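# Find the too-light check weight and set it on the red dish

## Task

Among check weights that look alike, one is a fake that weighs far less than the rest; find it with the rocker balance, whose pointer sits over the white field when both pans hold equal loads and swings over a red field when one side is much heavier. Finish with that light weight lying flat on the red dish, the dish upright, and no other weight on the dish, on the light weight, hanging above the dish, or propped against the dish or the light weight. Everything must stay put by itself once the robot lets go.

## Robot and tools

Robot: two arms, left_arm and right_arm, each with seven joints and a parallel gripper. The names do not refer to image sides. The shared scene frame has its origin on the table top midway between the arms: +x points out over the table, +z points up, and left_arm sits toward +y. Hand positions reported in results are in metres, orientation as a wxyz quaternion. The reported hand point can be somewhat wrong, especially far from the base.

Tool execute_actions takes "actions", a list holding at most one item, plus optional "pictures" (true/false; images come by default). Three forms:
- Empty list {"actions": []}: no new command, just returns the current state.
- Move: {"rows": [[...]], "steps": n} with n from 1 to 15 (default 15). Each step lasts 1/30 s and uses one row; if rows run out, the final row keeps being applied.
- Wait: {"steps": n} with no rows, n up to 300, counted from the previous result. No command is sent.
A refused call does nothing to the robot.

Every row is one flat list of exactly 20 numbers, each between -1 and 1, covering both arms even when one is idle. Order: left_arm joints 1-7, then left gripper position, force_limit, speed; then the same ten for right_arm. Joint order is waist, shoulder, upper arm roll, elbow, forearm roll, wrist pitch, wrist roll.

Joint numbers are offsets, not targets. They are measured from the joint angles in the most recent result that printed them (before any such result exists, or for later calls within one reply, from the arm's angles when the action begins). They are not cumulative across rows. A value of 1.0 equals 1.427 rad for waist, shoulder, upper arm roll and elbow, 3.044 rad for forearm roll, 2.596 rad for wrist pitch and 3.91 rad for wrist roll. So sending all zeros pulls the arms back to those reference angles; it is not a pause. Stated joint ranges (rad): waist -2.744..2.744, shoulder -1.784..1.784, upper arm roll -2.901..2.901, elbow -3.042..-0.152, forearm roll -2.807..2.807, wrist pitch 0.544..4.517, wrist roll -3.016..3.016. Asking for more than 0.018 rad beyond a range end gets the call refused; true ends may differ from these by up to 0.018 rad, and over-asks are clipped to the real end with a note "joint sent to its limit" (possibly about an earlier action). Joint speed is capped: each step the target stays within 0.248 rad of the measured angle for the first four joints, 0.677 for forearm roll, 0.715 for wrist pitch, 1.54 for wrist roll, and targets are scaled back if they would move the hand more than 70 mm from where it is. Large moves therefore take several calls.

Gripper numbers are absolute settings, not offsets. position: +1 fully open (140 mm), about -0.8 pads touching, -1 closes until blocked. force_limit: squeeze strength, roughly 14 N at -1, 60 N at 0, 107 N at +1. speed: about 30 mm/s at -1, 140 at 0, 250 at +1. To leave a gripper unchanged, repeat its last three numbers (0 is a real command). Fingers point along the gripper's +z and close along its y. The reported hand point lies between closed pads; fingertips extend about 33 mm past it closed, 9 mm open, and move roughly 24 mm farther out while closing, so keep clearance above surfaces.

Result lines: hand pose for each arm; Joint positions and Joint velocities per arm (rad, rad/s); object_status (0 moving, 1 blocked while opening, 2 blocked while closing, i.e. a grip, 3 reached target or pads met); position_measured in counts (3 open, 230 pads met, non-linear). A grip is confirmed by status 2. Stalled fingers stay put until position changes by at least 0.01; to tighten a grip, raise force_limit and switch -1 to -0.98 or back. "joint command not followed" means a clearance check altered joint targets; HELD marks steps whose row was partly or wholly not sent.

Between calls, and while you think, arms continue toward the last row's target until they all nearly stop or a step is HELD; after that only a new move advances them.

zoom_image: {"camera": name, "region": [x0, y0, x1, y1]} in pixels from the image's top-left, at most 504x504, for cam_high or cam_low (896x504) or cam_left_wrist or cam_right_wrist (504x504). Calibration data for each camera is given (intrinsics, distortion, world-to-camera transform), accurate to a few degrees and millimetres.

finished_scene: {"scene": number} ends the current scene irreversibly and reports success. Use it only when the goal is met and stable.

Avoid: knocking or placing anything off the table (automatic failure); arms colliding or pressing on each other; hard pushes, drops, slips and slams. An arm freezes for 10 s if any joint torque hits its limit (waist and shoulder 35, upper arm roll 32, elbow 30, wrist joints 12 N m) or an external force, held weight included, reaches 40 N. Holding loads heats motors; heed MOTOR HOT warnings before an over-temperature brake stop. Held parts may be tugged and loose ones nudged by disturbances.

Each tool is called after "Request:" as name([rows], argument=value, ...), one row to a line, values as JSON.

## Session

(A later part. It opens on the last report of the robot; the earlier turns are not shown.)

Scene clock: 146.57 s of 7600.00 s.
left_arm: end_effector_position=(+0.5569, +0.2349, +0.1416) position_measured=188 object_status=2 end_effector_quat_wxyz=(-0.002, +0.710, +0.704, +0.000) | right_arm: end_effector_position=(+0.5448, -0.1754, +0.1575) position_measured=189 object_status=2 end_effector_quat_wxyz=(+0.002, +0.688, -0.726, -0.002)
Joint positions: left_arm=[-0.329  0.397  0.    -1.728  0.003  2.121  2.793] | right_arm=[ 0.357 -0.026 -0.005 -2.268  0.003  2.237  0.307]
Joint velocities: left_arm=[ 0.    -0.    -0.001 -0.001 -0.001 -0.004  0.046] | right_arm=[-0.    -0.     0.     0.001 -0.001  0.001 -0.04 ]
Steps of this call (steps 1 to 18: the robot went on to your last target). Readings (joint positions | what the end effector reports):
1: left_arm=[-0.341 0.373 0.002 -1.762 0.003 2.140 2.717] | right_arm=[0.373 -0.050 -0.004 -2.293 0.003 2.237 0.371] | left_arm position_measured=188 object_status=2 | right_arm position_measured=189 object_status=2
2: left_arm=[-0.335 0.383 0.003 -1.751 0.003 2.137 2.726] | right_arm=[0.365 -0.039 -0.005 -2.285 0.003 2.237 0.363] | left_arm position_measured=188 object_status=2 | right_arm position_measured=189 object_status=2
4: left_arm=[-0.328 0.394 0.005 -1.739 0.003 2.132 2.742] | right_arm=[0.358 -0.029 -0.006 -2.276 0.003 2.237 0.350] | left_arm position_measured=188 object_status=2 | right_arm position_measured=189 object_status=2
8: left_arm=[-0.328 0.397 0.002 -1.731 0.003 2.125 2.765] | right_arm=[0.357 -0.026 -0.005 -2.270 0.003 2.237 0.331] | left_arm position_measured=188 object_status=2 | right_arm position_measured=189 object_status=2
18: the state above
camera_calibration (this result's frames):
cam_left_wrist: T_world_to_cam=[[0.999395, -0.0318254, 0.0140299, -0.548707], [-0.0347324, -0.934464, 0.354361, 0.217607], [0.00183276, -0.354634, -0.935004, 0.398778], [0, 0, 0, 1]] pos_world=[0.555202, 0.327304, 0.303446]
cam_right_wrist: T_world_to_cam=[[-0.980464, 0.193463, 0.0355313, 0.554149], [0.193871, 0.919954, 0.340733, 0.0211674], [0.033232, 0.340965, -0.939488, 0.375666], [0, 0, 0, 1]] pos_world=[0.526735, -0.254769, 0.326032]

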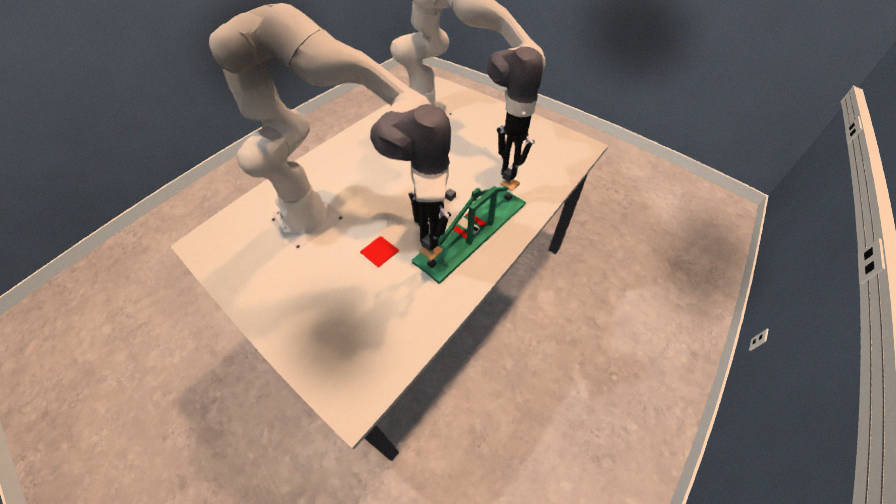

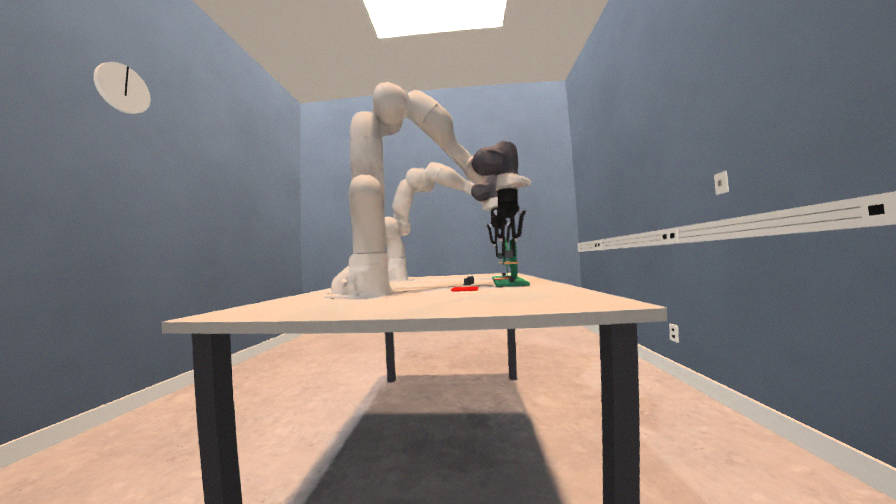

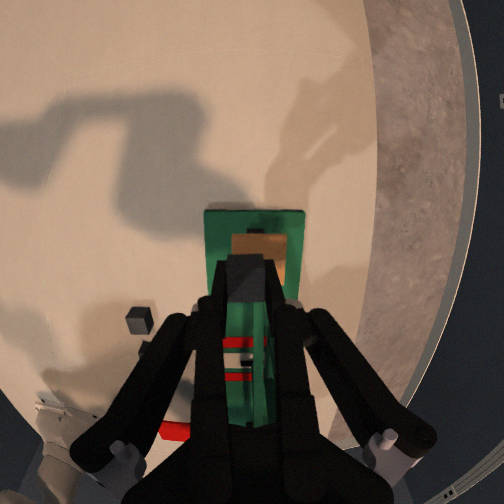

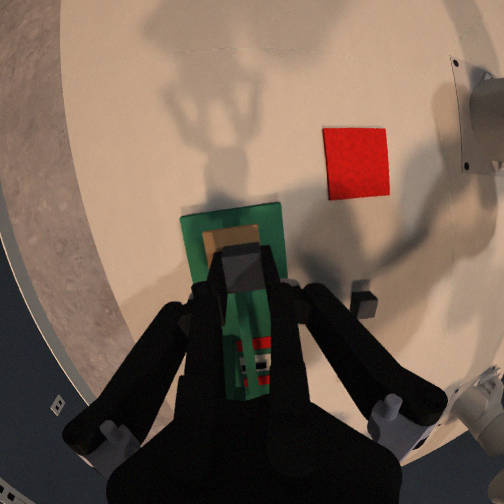

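Request:
execute_actions([
  {"rows":[[0.001,0.002,0,0.004,0,0.002,0.006,-1,-0.2,-0.3,0,0.003,0,0.002,0,0.003,0,-1,-0.2,-0.3],[0.002,0.005,0,0.008,0,0.003,0.006,-1,-0.2,-0.3,0,0.006,0,0.004,0,0.006,0,-1,-0.2,-0.3],[0.003,0.008,0,0.011,0,0.004,0.006,-1,-0.2,-0.3,-0.0007,0.009,0,0.005,0,0.009,0,-1,-0.2,-0.3],[0.0043,0.011,0,0.014,0,0.005,0.006,-1,-0.2,-0.3,-0.0007,0.012,0,0.005,0,0.011,0,-1,-0.2,-0.3],[0.0043,0.014,0,0.016,0,0.006,0.006,-1,-0.2,-0.3,-0.0007,0.015,0,0.005,0,0.013,0,-1,-0.2,-0.3],[0.0043,0.017,0,0.018,0,0.007,0.006,-1,-0.2,-0.3,-0.0007,0.018,0,0.005,0,0.015,0,-1,-0.2,-0.3],[0.0043,0.020,0,0.019,0,0.008,0.006,-1,-0.2,-0.3,-0.0007,0.021,0,0.005,0,0.0165,0,-1,-0.2,-0.3],[0.0043,0.023,0,0.020,0,0.0085,0.006,-1,-0.2,-0.3,-0.0007,0.024,0,0.0045,0,0.0177,0,-1,-0.2,-0.3],[0.0043,0.026,0,0.020,0,0.0085,0.006,-1,-0.2,-0.3,-0.0007,0.027,0,0.0045,0,0.0177,0,-1,-0.2,-0.3],[0.0043,0.0285,0,0.020,0,0.0085,0.006,-1,-0.2,-0.3,-0.0007,0.0295,0,0.004,0,0.0177,0,-1,-0.2,-0.3],[0.0043,0.0305,0,0.020,0,0.0085,0.006,-1,-0.2,-0.3,-0.0007,0.0315,0,0.004,0,0.0177,0,-1,-0.2,-0.3]],"steps":15},
], pictures=false)

Request:
execute_actions([
  {"steps":12},
])

Request:
zoom_image(camera="cam_high", region=[400, 160, 540, 290])

Request:
zoom_image(camera="cam_low", region=[480, 235, 550, 290])

Scene clock: 177.90 s of 7600.00 s.
left_arm: end_effector_position=(+0.5667, +0.2347, +0.1281) position_measured=188 object_status=2 end_effector_quat_wxyz=(-0.001, +0.715, +0.699, +0.001) | right_arm: end_effector_position=(+0.5514, -0.1738, +0.1411) position_measured=189 object_status=2 end_effector_quat_wxyz=(+0.002, +0.690, -0.723, -0.002)
Joint positions: left_arm=[-0.324  0.438  0.    -1.701  0.003  2.138  2.811] | right_arm=[ 0.357  0.017 -0.005 -2.263  0.002  2.274  0.301]
Joint velocities: left_arm=[ 0.001  0.003 -0.001  0.005  0.001  0.018  0.004] | right_arm=[ 0.001  0.009  0.    -0.001 -0.001  0.03   0.003]
Steps of this call (steps 1 to 30: the robot went on to your last target; steps 31 to 90: nothing new was sent; then 27.83 s passed at rest; steps 91 to 105: all 15 steps of this action). Readings (joint positions | what the end effector reports):
91: left_arm=[-0.329 0.398 0.000 -1.727 0.003 2.121 2.807] | right_arm=[0.357 -0.025 -0.005 -2.268 0.003 2.237 0.296] | left_arm position_measured=188 object_status=2 | right_arm position_measured=189 object_status=2
92: left_arm=[-0.329 0.399 0.000 -1.725 0.003 2.121 2.808] | right_arm=[0.357 -0.023 -0.005 -2.267 0.003 2.239 0.297] | left_arm position_measured=188 object_status=2 | right_arm position_measured=189 object_status=2
94: left_arm=[-0.328 0.405 0.000 -1.718 0.003 2.124 2.809] | right_arm=[0.357 -0.018 -0.005 -2.265 0.003 2.246 0.298] | left_arm position_measured=188 object_status=2 | right_arm position_measured=189 object_status=2
98: left_arm=[-0.325 0.420 0.000 -1.706 0.003 2.132 2.810] | right_arm=[0.357 -0.001 -0.005 -2.264 0.003 2.262 0.299] | left_arm position_measured=188 object_status=2 | right_arm position_measured=189 object_status=2
105: the state above

Scene clock: 178.30 s of 7600.00 s.
left_arm: end_effector_position=(+0.5669, +0.2346, +0.1279) position_measured=188 object_status=2 end_effector_quat_wxyz=(-0.001, +0.715, +0.699, +0.001) | right_arm: end_effector_position=(+0.5523, -0.1736, +0.1410) position_measured=189 object_status=2 end_effector_quat_wxyz=(+0.001, +0.690, -0.724, -0.002)
Joint positions: left_arm=[-0.324  0.439  0.    -1.701  0.003  2.138  2.812] | right_arm=[ 0.357  0.017 -0.005 -2.263  0.002  2.278  0.301]
Joint velocities: left_arm=[ 0.001  0.     0.001 -0.001 -0.002  0.001  0.001] | right_arm=[ 0.001  0.     0.    -0.    -0.001  0.001  0.001]
Steps of this call (steps 1 to 12: the robot went on to your last target). Readings (joint positions | what the end effector reports):
1: left_arm=[-0.324 0.439 0.000 -1.701 0.003 2.138 2.811] | right_arm=[0.357 0.017 -0.005 -2.263 0.002 2.275 0.301] | left_arm position_measured=188 object_status=2 | right_arm position_measured=189 object_status=2
2: left_arm=[-0.324 0.439 0.000 -1.701 0.003 2.138 2.811] | right_arm=[0.357 0.017 -0.005 -2.263 0.002 2.276 0.301] | left_arm position_measured=188 object_status=2 | right_arm position_measured=189 object_status=2
4: left_arm=[-0.324 0.439 0.000 -1.701 0.003 2.138 2.811] | right_arm=[0.357 0.017 -0.005 -2.263 0.002 2.276 0.301] | left_arm position_measured=188 object_status=2 | right_arm position_measured=189 object_status=2
8: left_arm=[-0.324 0.439 0.000 -1.701 0.003 2.138 2.812] | right_arm=[0.357 0.017 -0.005 -2.263 0.002 2.277 0.301] | left_arm position_measured=188 object_status=2 | right_arm position_measured=189 object_status=2
12: the state above
camera_calibration (this result's frames):
cam_left_wrist: T_world_to_cam=[[0.998811, -0.0459326, 0.0163413, -0.555165], [-0.0487414, -0.933546, 0.355128, 0.230192], [-0.00105663, -0.355502, -0.934675, 0.38766], [0, 0, 0, 1]] pos_world=[0.566135, 0.327209, 0.289661]
cam_right_wrist: T_world_to_cam=[[-0.98168, 0.187722, 0.0326289, 0.561826], [0.187461, 0.920918, 0.341713, 0.0272176], [0.0340986, 0.34157, -0.939238, 0.358962], [0, 0, 0, 1]] pos_world=[0.534191, -0.253143, 0.309518]

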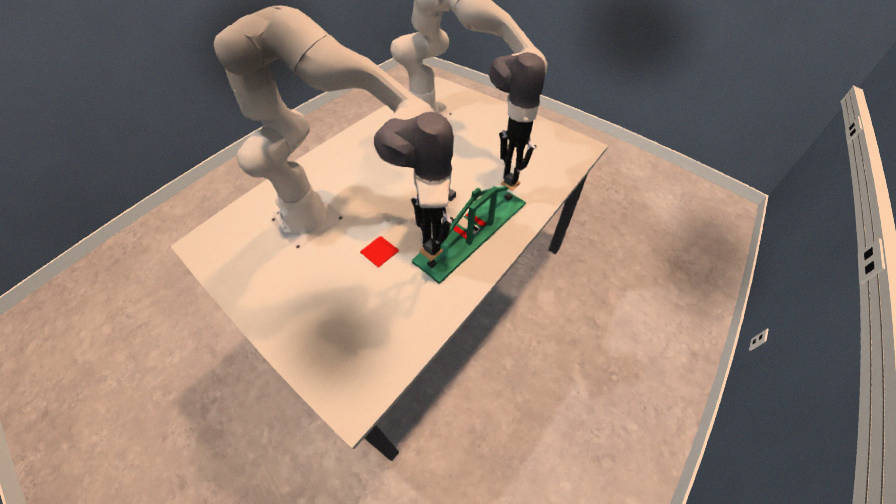

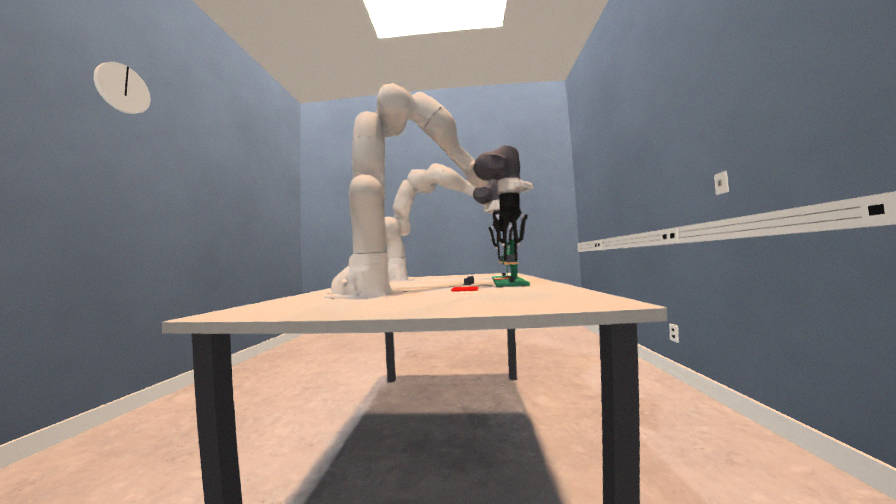

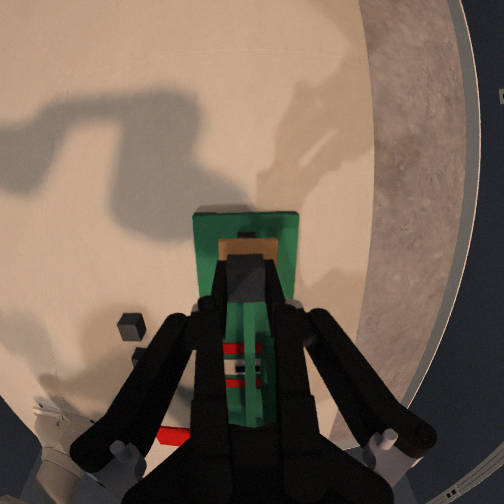

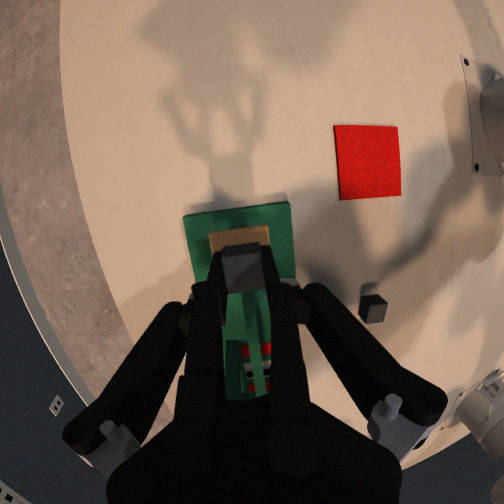

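Region (400, 160, 540, 290) of cam_high's 896x504 image, scaled by 3.600, with more detail than that image has; it fills the top 468 rows of this view, and the rest is white.

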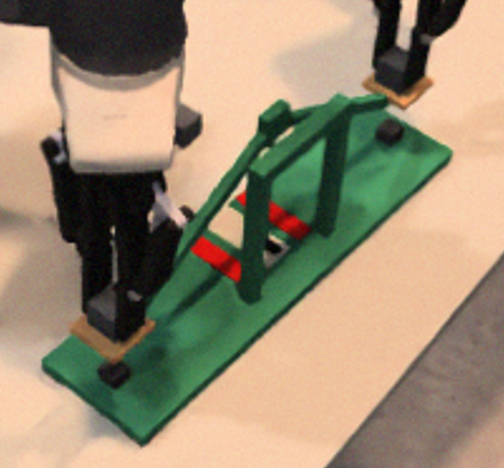

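Region (480, 235, 550, 290) of cam_low's 896x504 image, scaled by 7.200, with more detail than that image has; it fills the top 396 rows of this view, and the rest is white.

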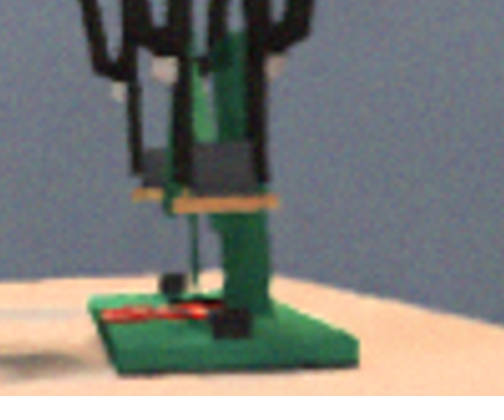

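Request:
execute_actions([
  {"rows":[[0,0.001,0,0,0,0.002,0,-1,-0.2,-0.3,0,0.0015,0,0,0,0.002,0,-1,-0.2,-0.3],[0,0.0025,0,0,0,0.002,0,-1,-0.2,-0.3,0,0.003,0,0,0,0.002,0,-1,-0.2,-0.3],[0,0.0025,0,0,0,0.002,0,-1,-0.2,-0.3,0,0.003,0,0,0,0.002,0,-1,-0.2,-0.3],[0,0.0025,0,0,0,0.002,0,-1,-0.2,-0.3,0,0.003,0,0,0,0.002,0,-1,-0.2,-0.3],[0,0.0025,0,0,0,0.002,0,-1,-0.2,-0.3,0,0.003,0,0,0,0.002,0,-1,-0.2,-0.3],[0,0.0025,0,0,0,0.002,0,-1,-0.2,-0.3,0,0.003,0,0,0,0.002,0,-1,-0.2,-0.3],[0,0.0025,0,0,0,0.002,0,0,0,0,0,0.003,0,0,0,0.002,0,0,0,0]],"steps":14},
], pictures=false)

Request:
execute_actions([
  {"rows":[[0,-0.003,0,0.003,0,-0.008,0,0,0,0,0,-0.004,0,0.003,0,-0.009,0,0,0,0],[0,-0.007,0,0.008,0,-0.016,0,0,0,0,0,-0.009,0,0.008,0,-0.018,0,0,0,0],[0,-0.012,0,0.014,0,-0.024,0,0,0,0,0,-0.015,0,0.014,0,-0.027,0,0,0,0],[0,-0.017,0,0.02,0,-0.032,0,0,0,0,0,-0.021,0,0.02,0,-0.036,0,0,0,0],[0,-0.022,0,0.026,0,-0.04,0,0,0,0,0,-0.027,0,0.026,0,-0.045,0,0,0,0],[0,-0.027,0,0.032,0,-0.047,0,0,0,0,0,-0.033,0,0.033,0,-0.053,0,0,0,0],[0,-0.032,0,0.038,0,-0.053,0,0,0,0,0,-0.04,0,0.039,0,-0.06,0,0,0,0],[0,-0.037,0,0.044,0,-0.0591,0,0,0,0,0,-0.046,0,0.045,0,-0.0668,0,0,0,0],[0,-0.042,0,0.05,0,-0.0591,0,0,0,0,0,-0.052,0,0.051,0,-0.0668,0,0,0,0],[0,-0.046,0,0.055,0,-0.0591,0,0,0,0,0,-0.058,0,0.056,0,-0.0668,0,0,0,0],[0,-0.05,0,0.0597,0,-0.0591,0,0,0,0,0,-0.0621,0,0.0608,0,-0.0668,0,0,0,0]],"steps":15},
], pictures=false)

Request:
execute_actions([
  {"steps":15},
])

Request:
zoom_image(camera="cam_high", region=[400, 160, 540, 290])

Scene clock: 194.97 s of 7600.00 s.
left_arm: end_effector_position=(+0.5671, +0.2345, +0.1267) position_measured=137 object_status=0 end_effector_quat_wxyz=(-0.001, +0.715, +0.699, +0.001) | right_arm: end_effector_position=(+0.5525, -0.1735, +0.1399) position_measured=137 object_status=0 end_effector_quat_wxyz=(+0.001, +0.690, -0.724, -0.002)
Joint positions: left_arm=[-0.324  0.441  0.    -1.701  0.003  2.141  2.812] | right_arm=[ 0.357  0.02  -0.005 -2.263  0.002  2.28   0.302]
Joint velocities: left_arm=[ 0.001  0.002  0.001 -0.002 -0.     0.003  0.001] | right_arm=[-0.001  0.001 -0.001 -0.001 -0.001  0.004  0.   ]
Steps of this call (steps 1 to 15: the robot went on to your last target; steps 16 to 90: nothing new was sent; then 13.20 s passed at rest; steps 91 to 104: all 14 steps of this action). Readings (joint positions | what the end effector reports):
91: left_arm=[-0.324 0.439 0.000 -1.701 0.003 2.139 2.812] | right_arm=[0.357 0.017 -0.005 -2.263 0.002 2.278 0.302] | left_arm position_measured=188 object_status=2 | right_arm position_measured=189 object_status=2
92: left_arm=[-0.324 0.439 0.000 -1.701 0.003 2.139 2.812] | right_arm=[0.357 0.018 -0.005 -2.263 0.002 2.278 0.302] | left_arm position_measured=188 object_status=2 | right_arm position_measured=189 object_status=2
94: left_arm=[-0.324 0.439 0.000 -1.701 0.003 2.139 2.812] | right_arm=[0.357 0.018 -0.005 -2.263 0.002 2.278 0.302] | left_arm position_measured=188 object_status=2 | right_arm position_measured=189 object_status=2
98: left_arm=[-0.324 0.439 0.000 -1.701 0.003 2.139 2.812] | right_arm=[0.357 0.018 -0.005 -2.263 0.002 2.279 0.302] | left_arm position_measured=188 object_status=0 | right_arm position_measured=188 object_status=0
104: the state above

Scene clock: 195.47 s of 7600.00 s.
left_arm: end_effector_position=(+0.5736, +0.2322, +0.2051) position_measured=129 object_status=3 end_effector_quat_wxyz=(+0.012, +0.715, +0.699, +0.007) | right_arm: end_effector_position=(+0.5594, -0.1715, +0.2121) position_measured=129 object_status=3 end_effector_quat_wxyz=(-0.010, +0.690, -0.724, +0.004)
Joint positions: left_arm=[-0.324  0.365  0.    -1.615  0.003  2.008  2.812] | right_arm=[ 0.357 -0.07  -0.005 -2.177  0.002  2.129  0.302]
Joint velocities: left_arm=[ 0.    -0.055 -0.001  0.052 -0.    -0.092 -0.001] | right_arm=[ 0.    -0.039 -0.001  0.037 -0.001 -0.11   0.001]
Steps of this call (steps 1 to 15: all 15 steps of this action). Readings (joint positions | what the end effector reports):
1: left_arm=[-0.324 0.441 0.000 -1.701 0.003 2.138 2.812] | right_arm=[0.357 0.019 -0.005 -2.263 0.002 2.277 0.302] | left_arm position_measured=130 object_status=0 | right_arm position_measured=130 object_status=0
2: left_arm=[-0.324 0.440 0.000 -1.699 0.003 2.131 2.812] | right_arm=[0.357 0.018 -0.005 -2.261 0.002 2.269 0.302] | left_arm position_measured=129 object_status=0 | right_arm position_measured=129 object_status=0
4: left_arm=[-0.324 0.435 0.000 -1.691 0.003 2.111 2.812] | right_arm=[0.357 0.010 -0.005 -2.252 0.002 2.247 0.302] | left_arm position_measured=129 object_status=0 | right_arm position_measured=129 object_status=0
8: left_arm=[-0.324 0.410 0.000 -1.660 0.003 2.056 2.812] | right_arm=[0.357 -0.022 -0.005 -2.220 0.002 2.184 0.302] | left_arm position_measured=129 object_status=3 | right_arm position_measured=129 object_status=3
15: the state above

Scene clock: 195.97 s of 7600.00 s.
left_arm: end_effector_position=(+0.5683, +0.2342, +0.2018) position_measured=129 object_status=3 end_effector_quat_wxyz=(+0.003, +0.715, +0.699, +0.003) | right_arm: end_effector_position=(+0.5538, -0.1730, +0.2109) position_measured=129 object_status=3 end_effector_quat_wxyz=(-0.002, +0.690, -0.724, -0.000)
Joint positions: left_arm=[-0.324  0.368  0.    -1.615  0.003  1.99   2.812] | right_arm=[ 0.357 -0.07  -0.005 -2.177  0.002  2.11   0.302]
Joint velocities: left_arm=[ 0.002 -0.001 -0.001 -0.001 -0.    -0.006 -0.001] | right_arm=[ 0.001  0.     0.    -0.     0.001 -0.007  0.002]
Steps of this call (steps 1 to 15: the robot went on to your last target). Readings (joint positions | what the end effector reports):
1: left_arm=[-0.324 0.365 0.000 -1.614 0.003 2.005 2.812] | right_arm=[0.357 -0.071 -0.005 -2.177 0.002 2.126 0.302] | left_arm position_measured=129 object_status=3 | right_arm position_measured=129 object_status=3
2: left_arm=[-0.324 0.365 0.000 -1.614 0.003 2.002 2.812] | right_arm=[0.357 -0.071 -0.005 -2.177 0.002 2.123 0.302] | left_arm position_measured=129 object_status=3 | right_arm position_measured=129 object_status=3
4: left_arm=[-0.324 0.366 0.000 -1.614 0.003 1.998 2.812] | right_arm=[0.357 -0.071 -0.005 -2.177 0.002 2.118 0.302] | left_arm position_measured=129 object_status=3 | right_arm position_measured=129 object_status=3
8: left_arm=[-0.324 0.368 0.000 -1.615 0.003 1.993 2.812] | right_arm=[0.357 -0.070 -0.005 -2.177 0.002 2.113 0.302] | left_arm position_measured=129 object_status=3 | right_arm position_measured=129 object_status=3
15: the state above
camera_calibration (this result's frames):
cam_left_wrist: T_world_to_cam=[[0.998653, -0.0457323, 0.0245158, -0.559415], [-0.0514776, -0.932563, 0.357319, 0.204506], [0.0065215, -0.358099, -0.933661, 0.452652], [0, 0, 0, 1]] pos_world=[0.566237, 0.327225, 0.363264]
cam_right_wrist: T_world_to_cam=[[-0.981874, 0.187636, 0.0267648, 0.562245], [0.185239, 0.920105, 0.345098, 0.00290996], [0.0401264, 0.343801, -0.938185, 0.421168], [0, 0, 0, 1]] pos_world=[0.534614, -0.252973, 0.379081]

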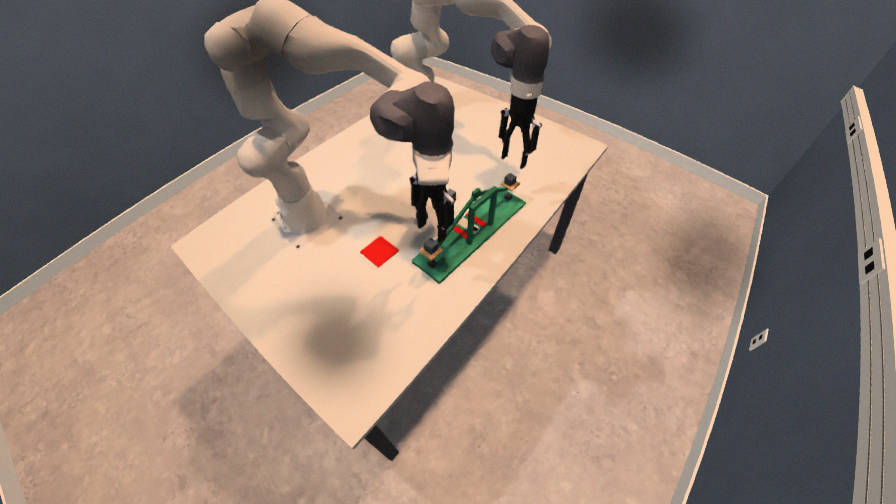

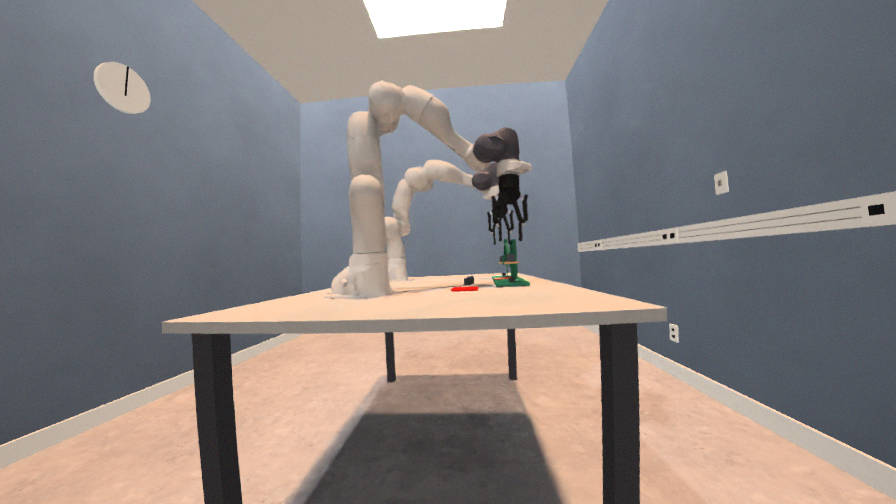

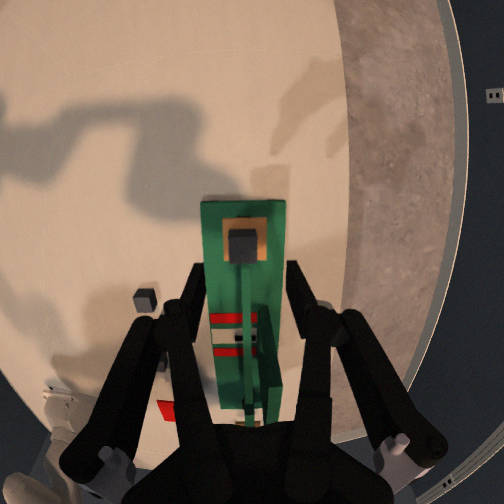

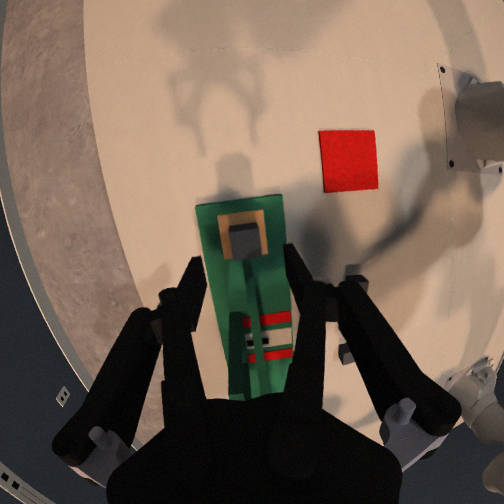

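Region (400, 160, 540, 290) of cam_high's 896x504 image, scaled by 3.600, with more detail than that image has; it fills the top 468 rows of this view, and the rest is white.

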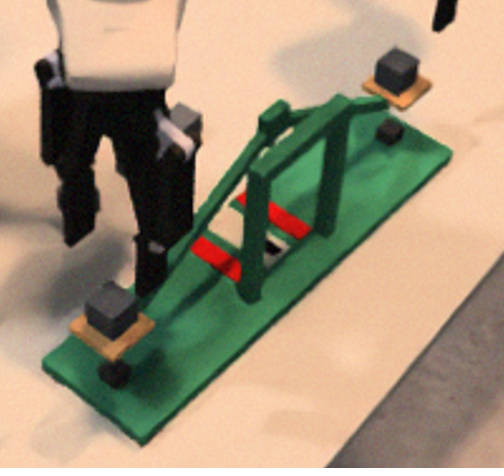

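Request:
execute_actions([
  {"rows":[[0,0.003,0,-0.004,0,0.008,0,0,0,0,0,0.004,0,-0.004,0,0.009,0,0,0,0],[0,0.007,0,-0.009,0,0.016,0,0,0,0,0,0.009,0,-0.009,0,0.018,0,0,0,0],[0,0.012,0,-0.015,0,0.024,0,0,0,0,0,0.015,0,-0.015,0,0.027,0,0,0,0],[0,0.017,0,-0.021,0,0.032,0,0,0,0,0,0.021,0,-0.021,0,0.036,0,0,0,0],[0,0.022,0,-0.027,0,0.04,0,0,0,0,0,0.027,0,-0.027,0,0.045,0,0,0,0],[0,0.027,0,-0.033,0,0.047,0,0,0,0,0,0.034,0,-0.033,0,0.053,0,0,0,0],[0,0.032,0,-0.039,0,0.053,0,0,0,0,0,0.04,0,-0.039,0,0.06,0,0,0,0],[0,0.037,0,-0.045,0,0.0585,0,0,0,0,0,0.046,0,-0.045,0,0.066,0,0,0,0],[0,0.042,0,-0.051,0,0.0585,0,0,0,0,0,0.052,0,-0.051,0,0.066,0,0,0,0],[0,0.047,0,-0.056,0,0.0585,0,0,0,0,0,0.058,0,-0.056,0,0.066,0,0,0,0],[0,0.0515,0,-0.0603,0,0.0585,0,0,0,0,0,0.0635,0,-0.0603,0,0.066,0,0,0,0],[0,0.0515,0,-0.0603,0,0.0585,0,0,0,0,0,0.0635,0,-0.0603,0,0.066,0,0,0,0],[0,0.0515,0,-0.0603,0,0.0585,0,0,0,0,0,0.0635,0,-0.0603,0,0.066,0,0,0,0],[0,0.0515,0,-0.0603,0,0.0585,0,0,0,0,0,0.0635,0,-0.0603,0,0.066,0,0,0,0],[0,0.0515,0,-0.0603,0,0.0585,0,-1,-0.2,-0.3,0,0.0635,0,-0.0603,0,0.066,0,-1,-0.2,-0.3]],"steps":15},
], pictures=false)

Request:
execute_actions([
  {"steps":17},
], pictures=false)

Request:
execute_actions([
  {"rows":[[0,-0.005,0,0.006,0,-0.008,0,-1,-0.2,-0.3,0,-0.006,0,0.006,0,-0.009,0,-1,-0.2,-0.3],[0,-0.010,0,0.011,0,-0.015,0,-1,-0.2,-0.3,0,-0.012,0,0.012,0,-0.017,0,-1,-0.2,-0.3],[0,-0.015,0,0.017,0,-0.02,0,-1,-0.2,-0.3,0,-0.019,0,0.018,0,-0.023,0,-1,-0.2,-0.3],[0,-0.021,0,0.0226,0,-0.022,0,-1,-0.2,-0.3,0,-0.027,0,0.024,0,-0.026,0,-1,-0.2,-0.3],[-0.006,-0.031,0,0.006,0,-0.016,-0.008,-1,-0.2,-0.3,0.007,-0.037,0,0.011,0,-0.024,0.008,-1,-0.2,-0.3],[-0.017,-0.049,0,-0.027,0,-0.006,-0.016,-1,-0.2,-0.3,0.022,-0.054,0,-0.014,0,-0.02,0.016,-1,-0.2,-0.3],[-0.031,-0.074,0,-0.068,0,0.005,-0.024,-1,-0.2,-0.3,0.04,-0.079,0,-0.045,0,-0.015,0.024,-1,-0.2,-0.3],[-0.046,-0.101,0,-0.114,0,0.016,-0.032,-1,-0.2,-0.3,0.06,-0.105,0,-0.08,0,-0.01,0.032,-1,-0.2,-0.3],[-0.062,-0.128,0,-0.159,0,0.027,-0.04,-1,-0.2,-0.3,0.08,-0.132,0,-0.115,0,-0.005,0.04,-1,-0.2,-0.3],[-0.078,-0.156,0,-0.205,0,0.038,-0.048,-1,-0.2,-0.3,0.101,-0.159,0,-0.15,0,0,0.048,-1,-0.2,-0.3],[-0.093,-0.183,0,-0.25,0,0.048,-0.0574,-1,-0.2,-0.3,0.121,-0.186,0,-0.184,0,0.005,0.0583,-1,-0.2,-0.3],[-0.108,-0.21,0,-0.296,0,0.057,-0.0574,-1,-0.2,-0.3,0.141,-0.213,0,-0.219,0,0.009,0.0583,-1,-0.2,-0.3],[-0.123,-0.235,0,-0.337,0,0.064,-0.0574,-1,-0.2,-0.3,0.159,-0.237,0,-0.251,0,0.012,0.0583,-1,-0.2,-0.3],[-0.134,-0.255,0,-0.37,0,0.0683,-0.0574,-1,-0.2,-0.3,0.174,-0.257,0,-0.276,0,0.0138,0.0583,-1,-0.2,-0.3],[-0.1409,-0.2674,0,-0.391,0,0.0683,-0.0574,-1,-0.2,-0.3,0.1829,-0.2689,0,-0.2918,0,0.0138,0.0583,-1,-0.2,-0.3]],"steps":15},
], pictures=false)

Request:
execute_actions([
  {"steps":14},
])

Scene clock: 244.10 s of 7600.00 s.
left_arm: end_effector_position=(+0.5605, +0.2370, +0.1218) position_measured=129 object_status=0 end_effector_quat_wxyz=(-0.012, +0.715, +0.699, -0.004) | right_arm: end_effector_position=(+0.5465, -0.1750, +0.1382) position_measured=129 object_status=0 end_effector_quat_wxyz=(+0.010, +0.690, -0.724, -0.007)
Joint positions: left_arm=[-0.324  0.446  0.    -1.701  0.003  2.122  2.812] | right_arm=[ 0.357  0.021 -0.005 -2.262  0.002  2.259  0.302]
Joint velocities: left_arm=[ 0.     0.056 -0.001 -0.05  -0.001  0.089  0.   ] | right_arm=[ 0.002  0.041 -0.    -0.039  0.     0.107  0.   ]
Steps of this call (steps 1 to 15: the robot went on to your last target; steps 16 to 90: nothing new was sent; then 44.63 s passed at rest; steps 91 to 105: all 15 steps of this action). Readings (joint positions | what the end effector reports):
91: left_arm=[-0.324 0.368 0.000 -1.616 0.003 1.992 2.812] | right_arm=[0.357 -0.070 -0.005 -2.177 0.002 2.112 0.302] | left_arm position_measured=129 object_status=3 | right_arm position_measured=129 object_status=3
92: left_arm=[-0.324 0.369 0.000 -1.618 0.003 1.999 2.812] | right_arm=[0.357 -0.069 -0.005 -2.179 0.002 2.119 0.302] | left_arm position_measured=129 object_status=3 | right_arm position_measured=129 object_status=3
94: left_arm=[-0.324 0.374 0.000 -1.626 0.003 2.019 2.812] | right_arm=[0.357 -0.061 -0.005 -2.188 0.002 2.142 0.302] | left_arm position_measured=129 object_status=3 | right_arm position_measured=129 object_status=3
98: left_arm=[-0.324 0.400 0.000 -1.657 0.003 2.075 2.812] | right_arm=[0.357 -0.028 -0.005 -2.220 0.002 2.205 0.302] | left_arm position_measured=129 object_status=3 | right_arm position_measured=129 object_status=3
105: the state above

Scene clock: 244.67 s of 7600.00 s.
left_arm: end_effector_position=(+0.5658, +0.2350, +0.1249) position_measured=188 object_status=2 end_effector_quat_wxyz=(-0.003, +0.715, +0.699, -0.000) | right_arm: end_effector_position=(+0.5518, -0.1737, +0.1392) position_measured=188 object_status=2 end_effector_quat_wxyz=(+0.003, +0.690, -0.724, -0.002)
Joint positions: left_arm=[-0.324  0.443  0.    -1.702  0.003  2.138  2.812] | right_arm=[ 0.357  0.021 -0.005 -2.263  0.002  2.277  0.302]
Joint velocities: left_arm=[-0.    -0.    -0.    -0.    -0.001  0.003 -0.001] | right_arm=[-0.001 -0.     0.001  0.002  0.     0.003  0.001]
Steps of this call (steps 1 to 17: the robot went on to your last target). Readings (joint positions | what the end effector reports):
1: left_arm=[-0.324 0.447 0.000 -1.703 0.003 2.125 2.812] | right_arm=[0.357 0.022 -0.005 -2.262 0.002 2.262 0.302] | left_arm position_measured=133 object_status=0 | right_arm position_measured=133 object_status=0
2: left_arm=[-0.324 0.447 0.000 -1.703 0.003 2.127 2.812] | right_arm=[0.357 0.022 -0.005 -2.263 0.002 2.265 0.302] | left_arm position_measured=139 object_status=0 | right_arm position_measured=139 object_status=0
4: left_arm=[-0.324 0.445 0.000 -1.703 0.003 2.131 2.812] | right_arm=[0.357 0.022 -0.005 -2.263 0.002 2.270 0.302] | left_arm position_measured=150 object_status=0 | right_arm position_measured=150 object_status=0
8: left_arm=[-0.324 0.443 0.000 -1.702 0.003 2.136 2.812] | right_arm=[0.357 0.022 -0.005 -2.263 0.002 2.275 0.302] | left_arm position_measured=174 object_status=0 | right_arm position_measured=174 object_status=0
17: the state above

Scene clock: 245.17 s of 7600.00 s.
left_arm: end_effector_position=(+0.4137, +0.1923, +0.1278) position_measured=188 object_status=2 end_effector_quat_wxyz=(-0.016, +0.732, +0.681, -0.004) | right_arm: end_effector_position=(+0.4132, -0.1173, +0.1455) position_measured=188 object_status=2 end_effector_quat_wxyz=(+0.006, +0.724, -0.690, -0.004)
Joint positions: left_arm=[-0.493  0.123 -0.002 -2.157  0.003  2.247  2.688] | right_arm=[ 0.574 -0.302 -0.003 -2.601  0.003  2.285  0.426]
Joint velocities: left_arm=[-0.553 -0.807 -0.115 -1.378 -0.001  0.34  -0.322] | right_arm=[ 0.632 -0.81   0.071 -1.059  0.     0.108  0.327]
Steps of this call (steps 1 to 15: all 15 steps of this action). Readings (joint positions | what the end effector reports):
1: left_arm=[-0.324 0.443 0.000 -1.701 0.003 2.135 2.812] | right_arm=[0.357 0.021 -0.005 -2.262 0.002 2.274 0.302] | left_arm position_measured=188 object_status=2 | right_arm position_measured=188 object_status=2
2: left_arm=[-0.324 0.442 0.000 -1.699 0.003 2.129 2.812] | right_arm=[0.357 0.020 -0.005 -2.259 0.002 2.267 0.302] | left_arm position_measured=188 object_status=2 | right_arm position_measured=188 object_status=2
4: left_arm=[-0.324 0.436 0.000 -1.690 0.003 2.114 2.812] | right_arm=[0.357 0.010 -0.005 -2.249 0.002 2.249 0.302] | left_arm position_measured=188 object_status=2 | right_arm position_measured=188 object_status=2
8: left_arm=[-0.347 0.362 0.007 -1.768 0.003 2.131 2.786] | right_arm=[0.390 -0.066 -0.011 -2.302 0.002 2.244 0.328] | left_arm position_measured=188 object_status=2 | right_arm position_measured=188 object_status=2
15: the state above

Scene clock: 245.63 s of 7600.00 s.
left_arm: end_effector_position=(+0.3869, +0.1885, +0.1206) position_measured=188 object_status=2 end_effector_quat_wxyz=(-0.008, +0.717, +0.697, -0.001) | right_arm: end_effector_position=(+0.3863, -0.1132, +0.1374) position_measured=188 object_status=2 end_effector_quat_wxyz=(+0.005, +0.711, -0.703, -0.003)
Joint positions: left_arm=[-0.526  0.065 -0.001 -2.259  0.003  2.307  2.612] | right_arm=[ 0.615 -0.359 -0.002 -2.678  0.003  2.308  0.503]
Joint velocities: left_arm=[-0.001 -0.    -0.    -0.003 -0.001  0.028 -0.068] | right_arm=[ 0.    -0.     0.001 -0.002 -0.001  0.011  0.071]
Steps of this call (steps 1 to 14: the robot went on to your last target). Readings (joint positions | what the end effector reports):
1: left_arm=[-0.508 0.101 -0.006 -2.195 0.003 2.257 2.678] | right_arm=[0.592 -0.324 -0.000 -2.630 0.003 2.288 0.436] | left_arm position_measured=188 object_status=2 | right_arm position_measured=188 object_status=2
2: left_arm=[-0.519 0.088 -0.008 -2.219 0.003 2.265 2.669] | right_arm=[0.603 -0.337 0.000 -2.648 0.003 2.290 0.445] | left_arm position_measured=188 object_status=2 | right_arm position_measured=188 object_status=2
4: left_arm=[-0.527 0.075 -0.009 -2.244 0.003 2.279 2.654] | right_arm=[0.612 -0.350 0.000 -2.667 0.003 2.296 0.461] | left_arm position_measured=188 object_status=2 | right_arm position_measured=188 object_status=2
8: left_arm=[-0.527 0.067 -0.003 -2.258 0.003 2.297 2.632] | right_arm=[0.615 -0.357 -0.001 -2.677 0.003 2.303 0.483] | left_arm position_measured=188 object_status=2 | right_arm position_measured=188 object_status=2
14: the state above
camera_calibration (this result's frames):
cam_left_wrist: T_world_to_cam=[[0.99875, -0.0498708, 0.00336533, -0.37508], [-0.0479149, -0.936059, 0.348566, 0.181909], [-0.0142331, -0.348291, -0.937278, 0.368229], [0, 0, 0, 1]] pos_world=[0.388569, 0.279823, 0.282988]
cam_right_wrist: T_world_to_cam=[[-0.990869, 0.128773, 0.0399538, 0.383514], [0.134689, 0.931935, 0.336684, 0.0262814], [0.00612126, 0.338991, -0.94077, 0.351298], [0, 0, 0, 1]] pos_world=[0.374322, -0.192965, 0.306319]

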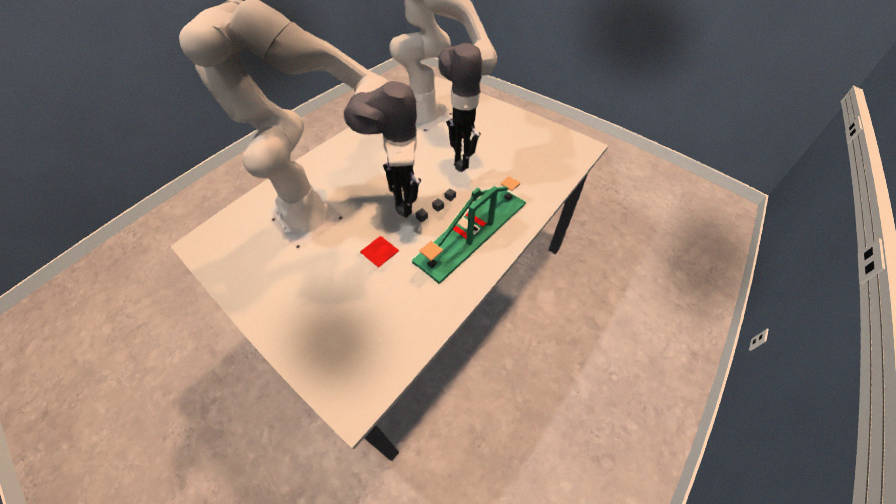

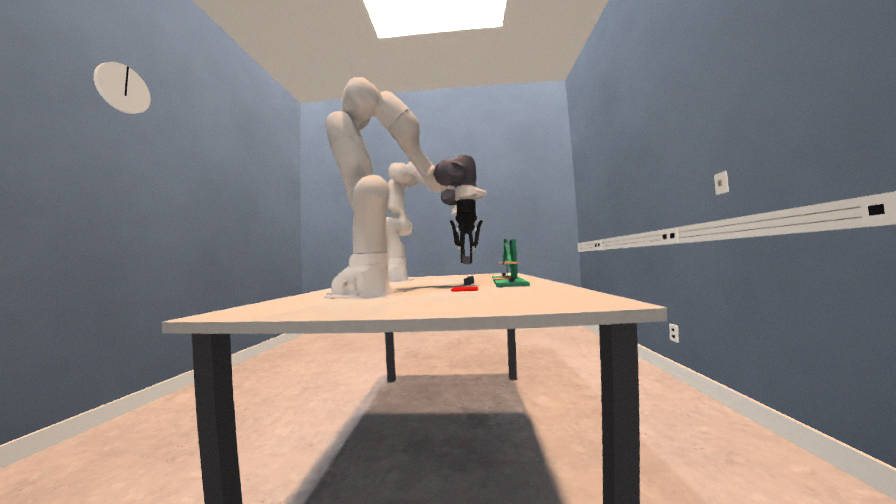

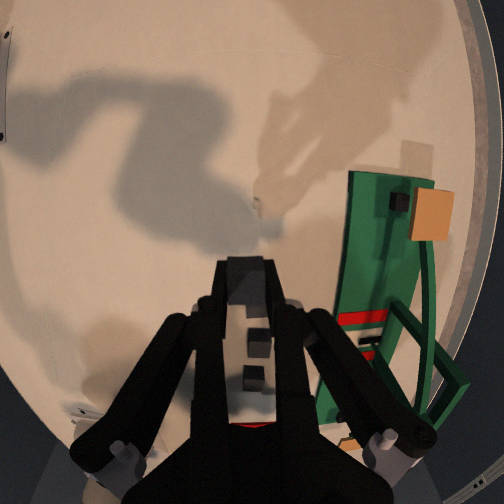

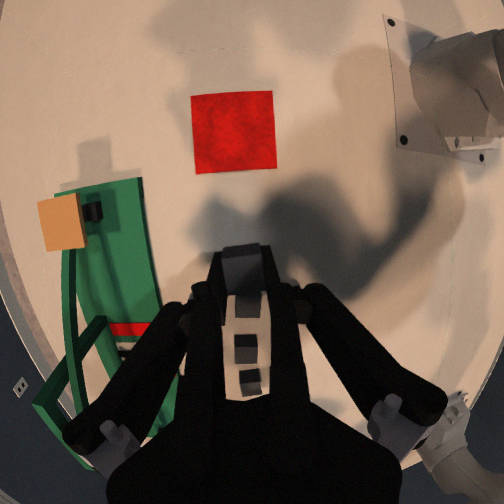

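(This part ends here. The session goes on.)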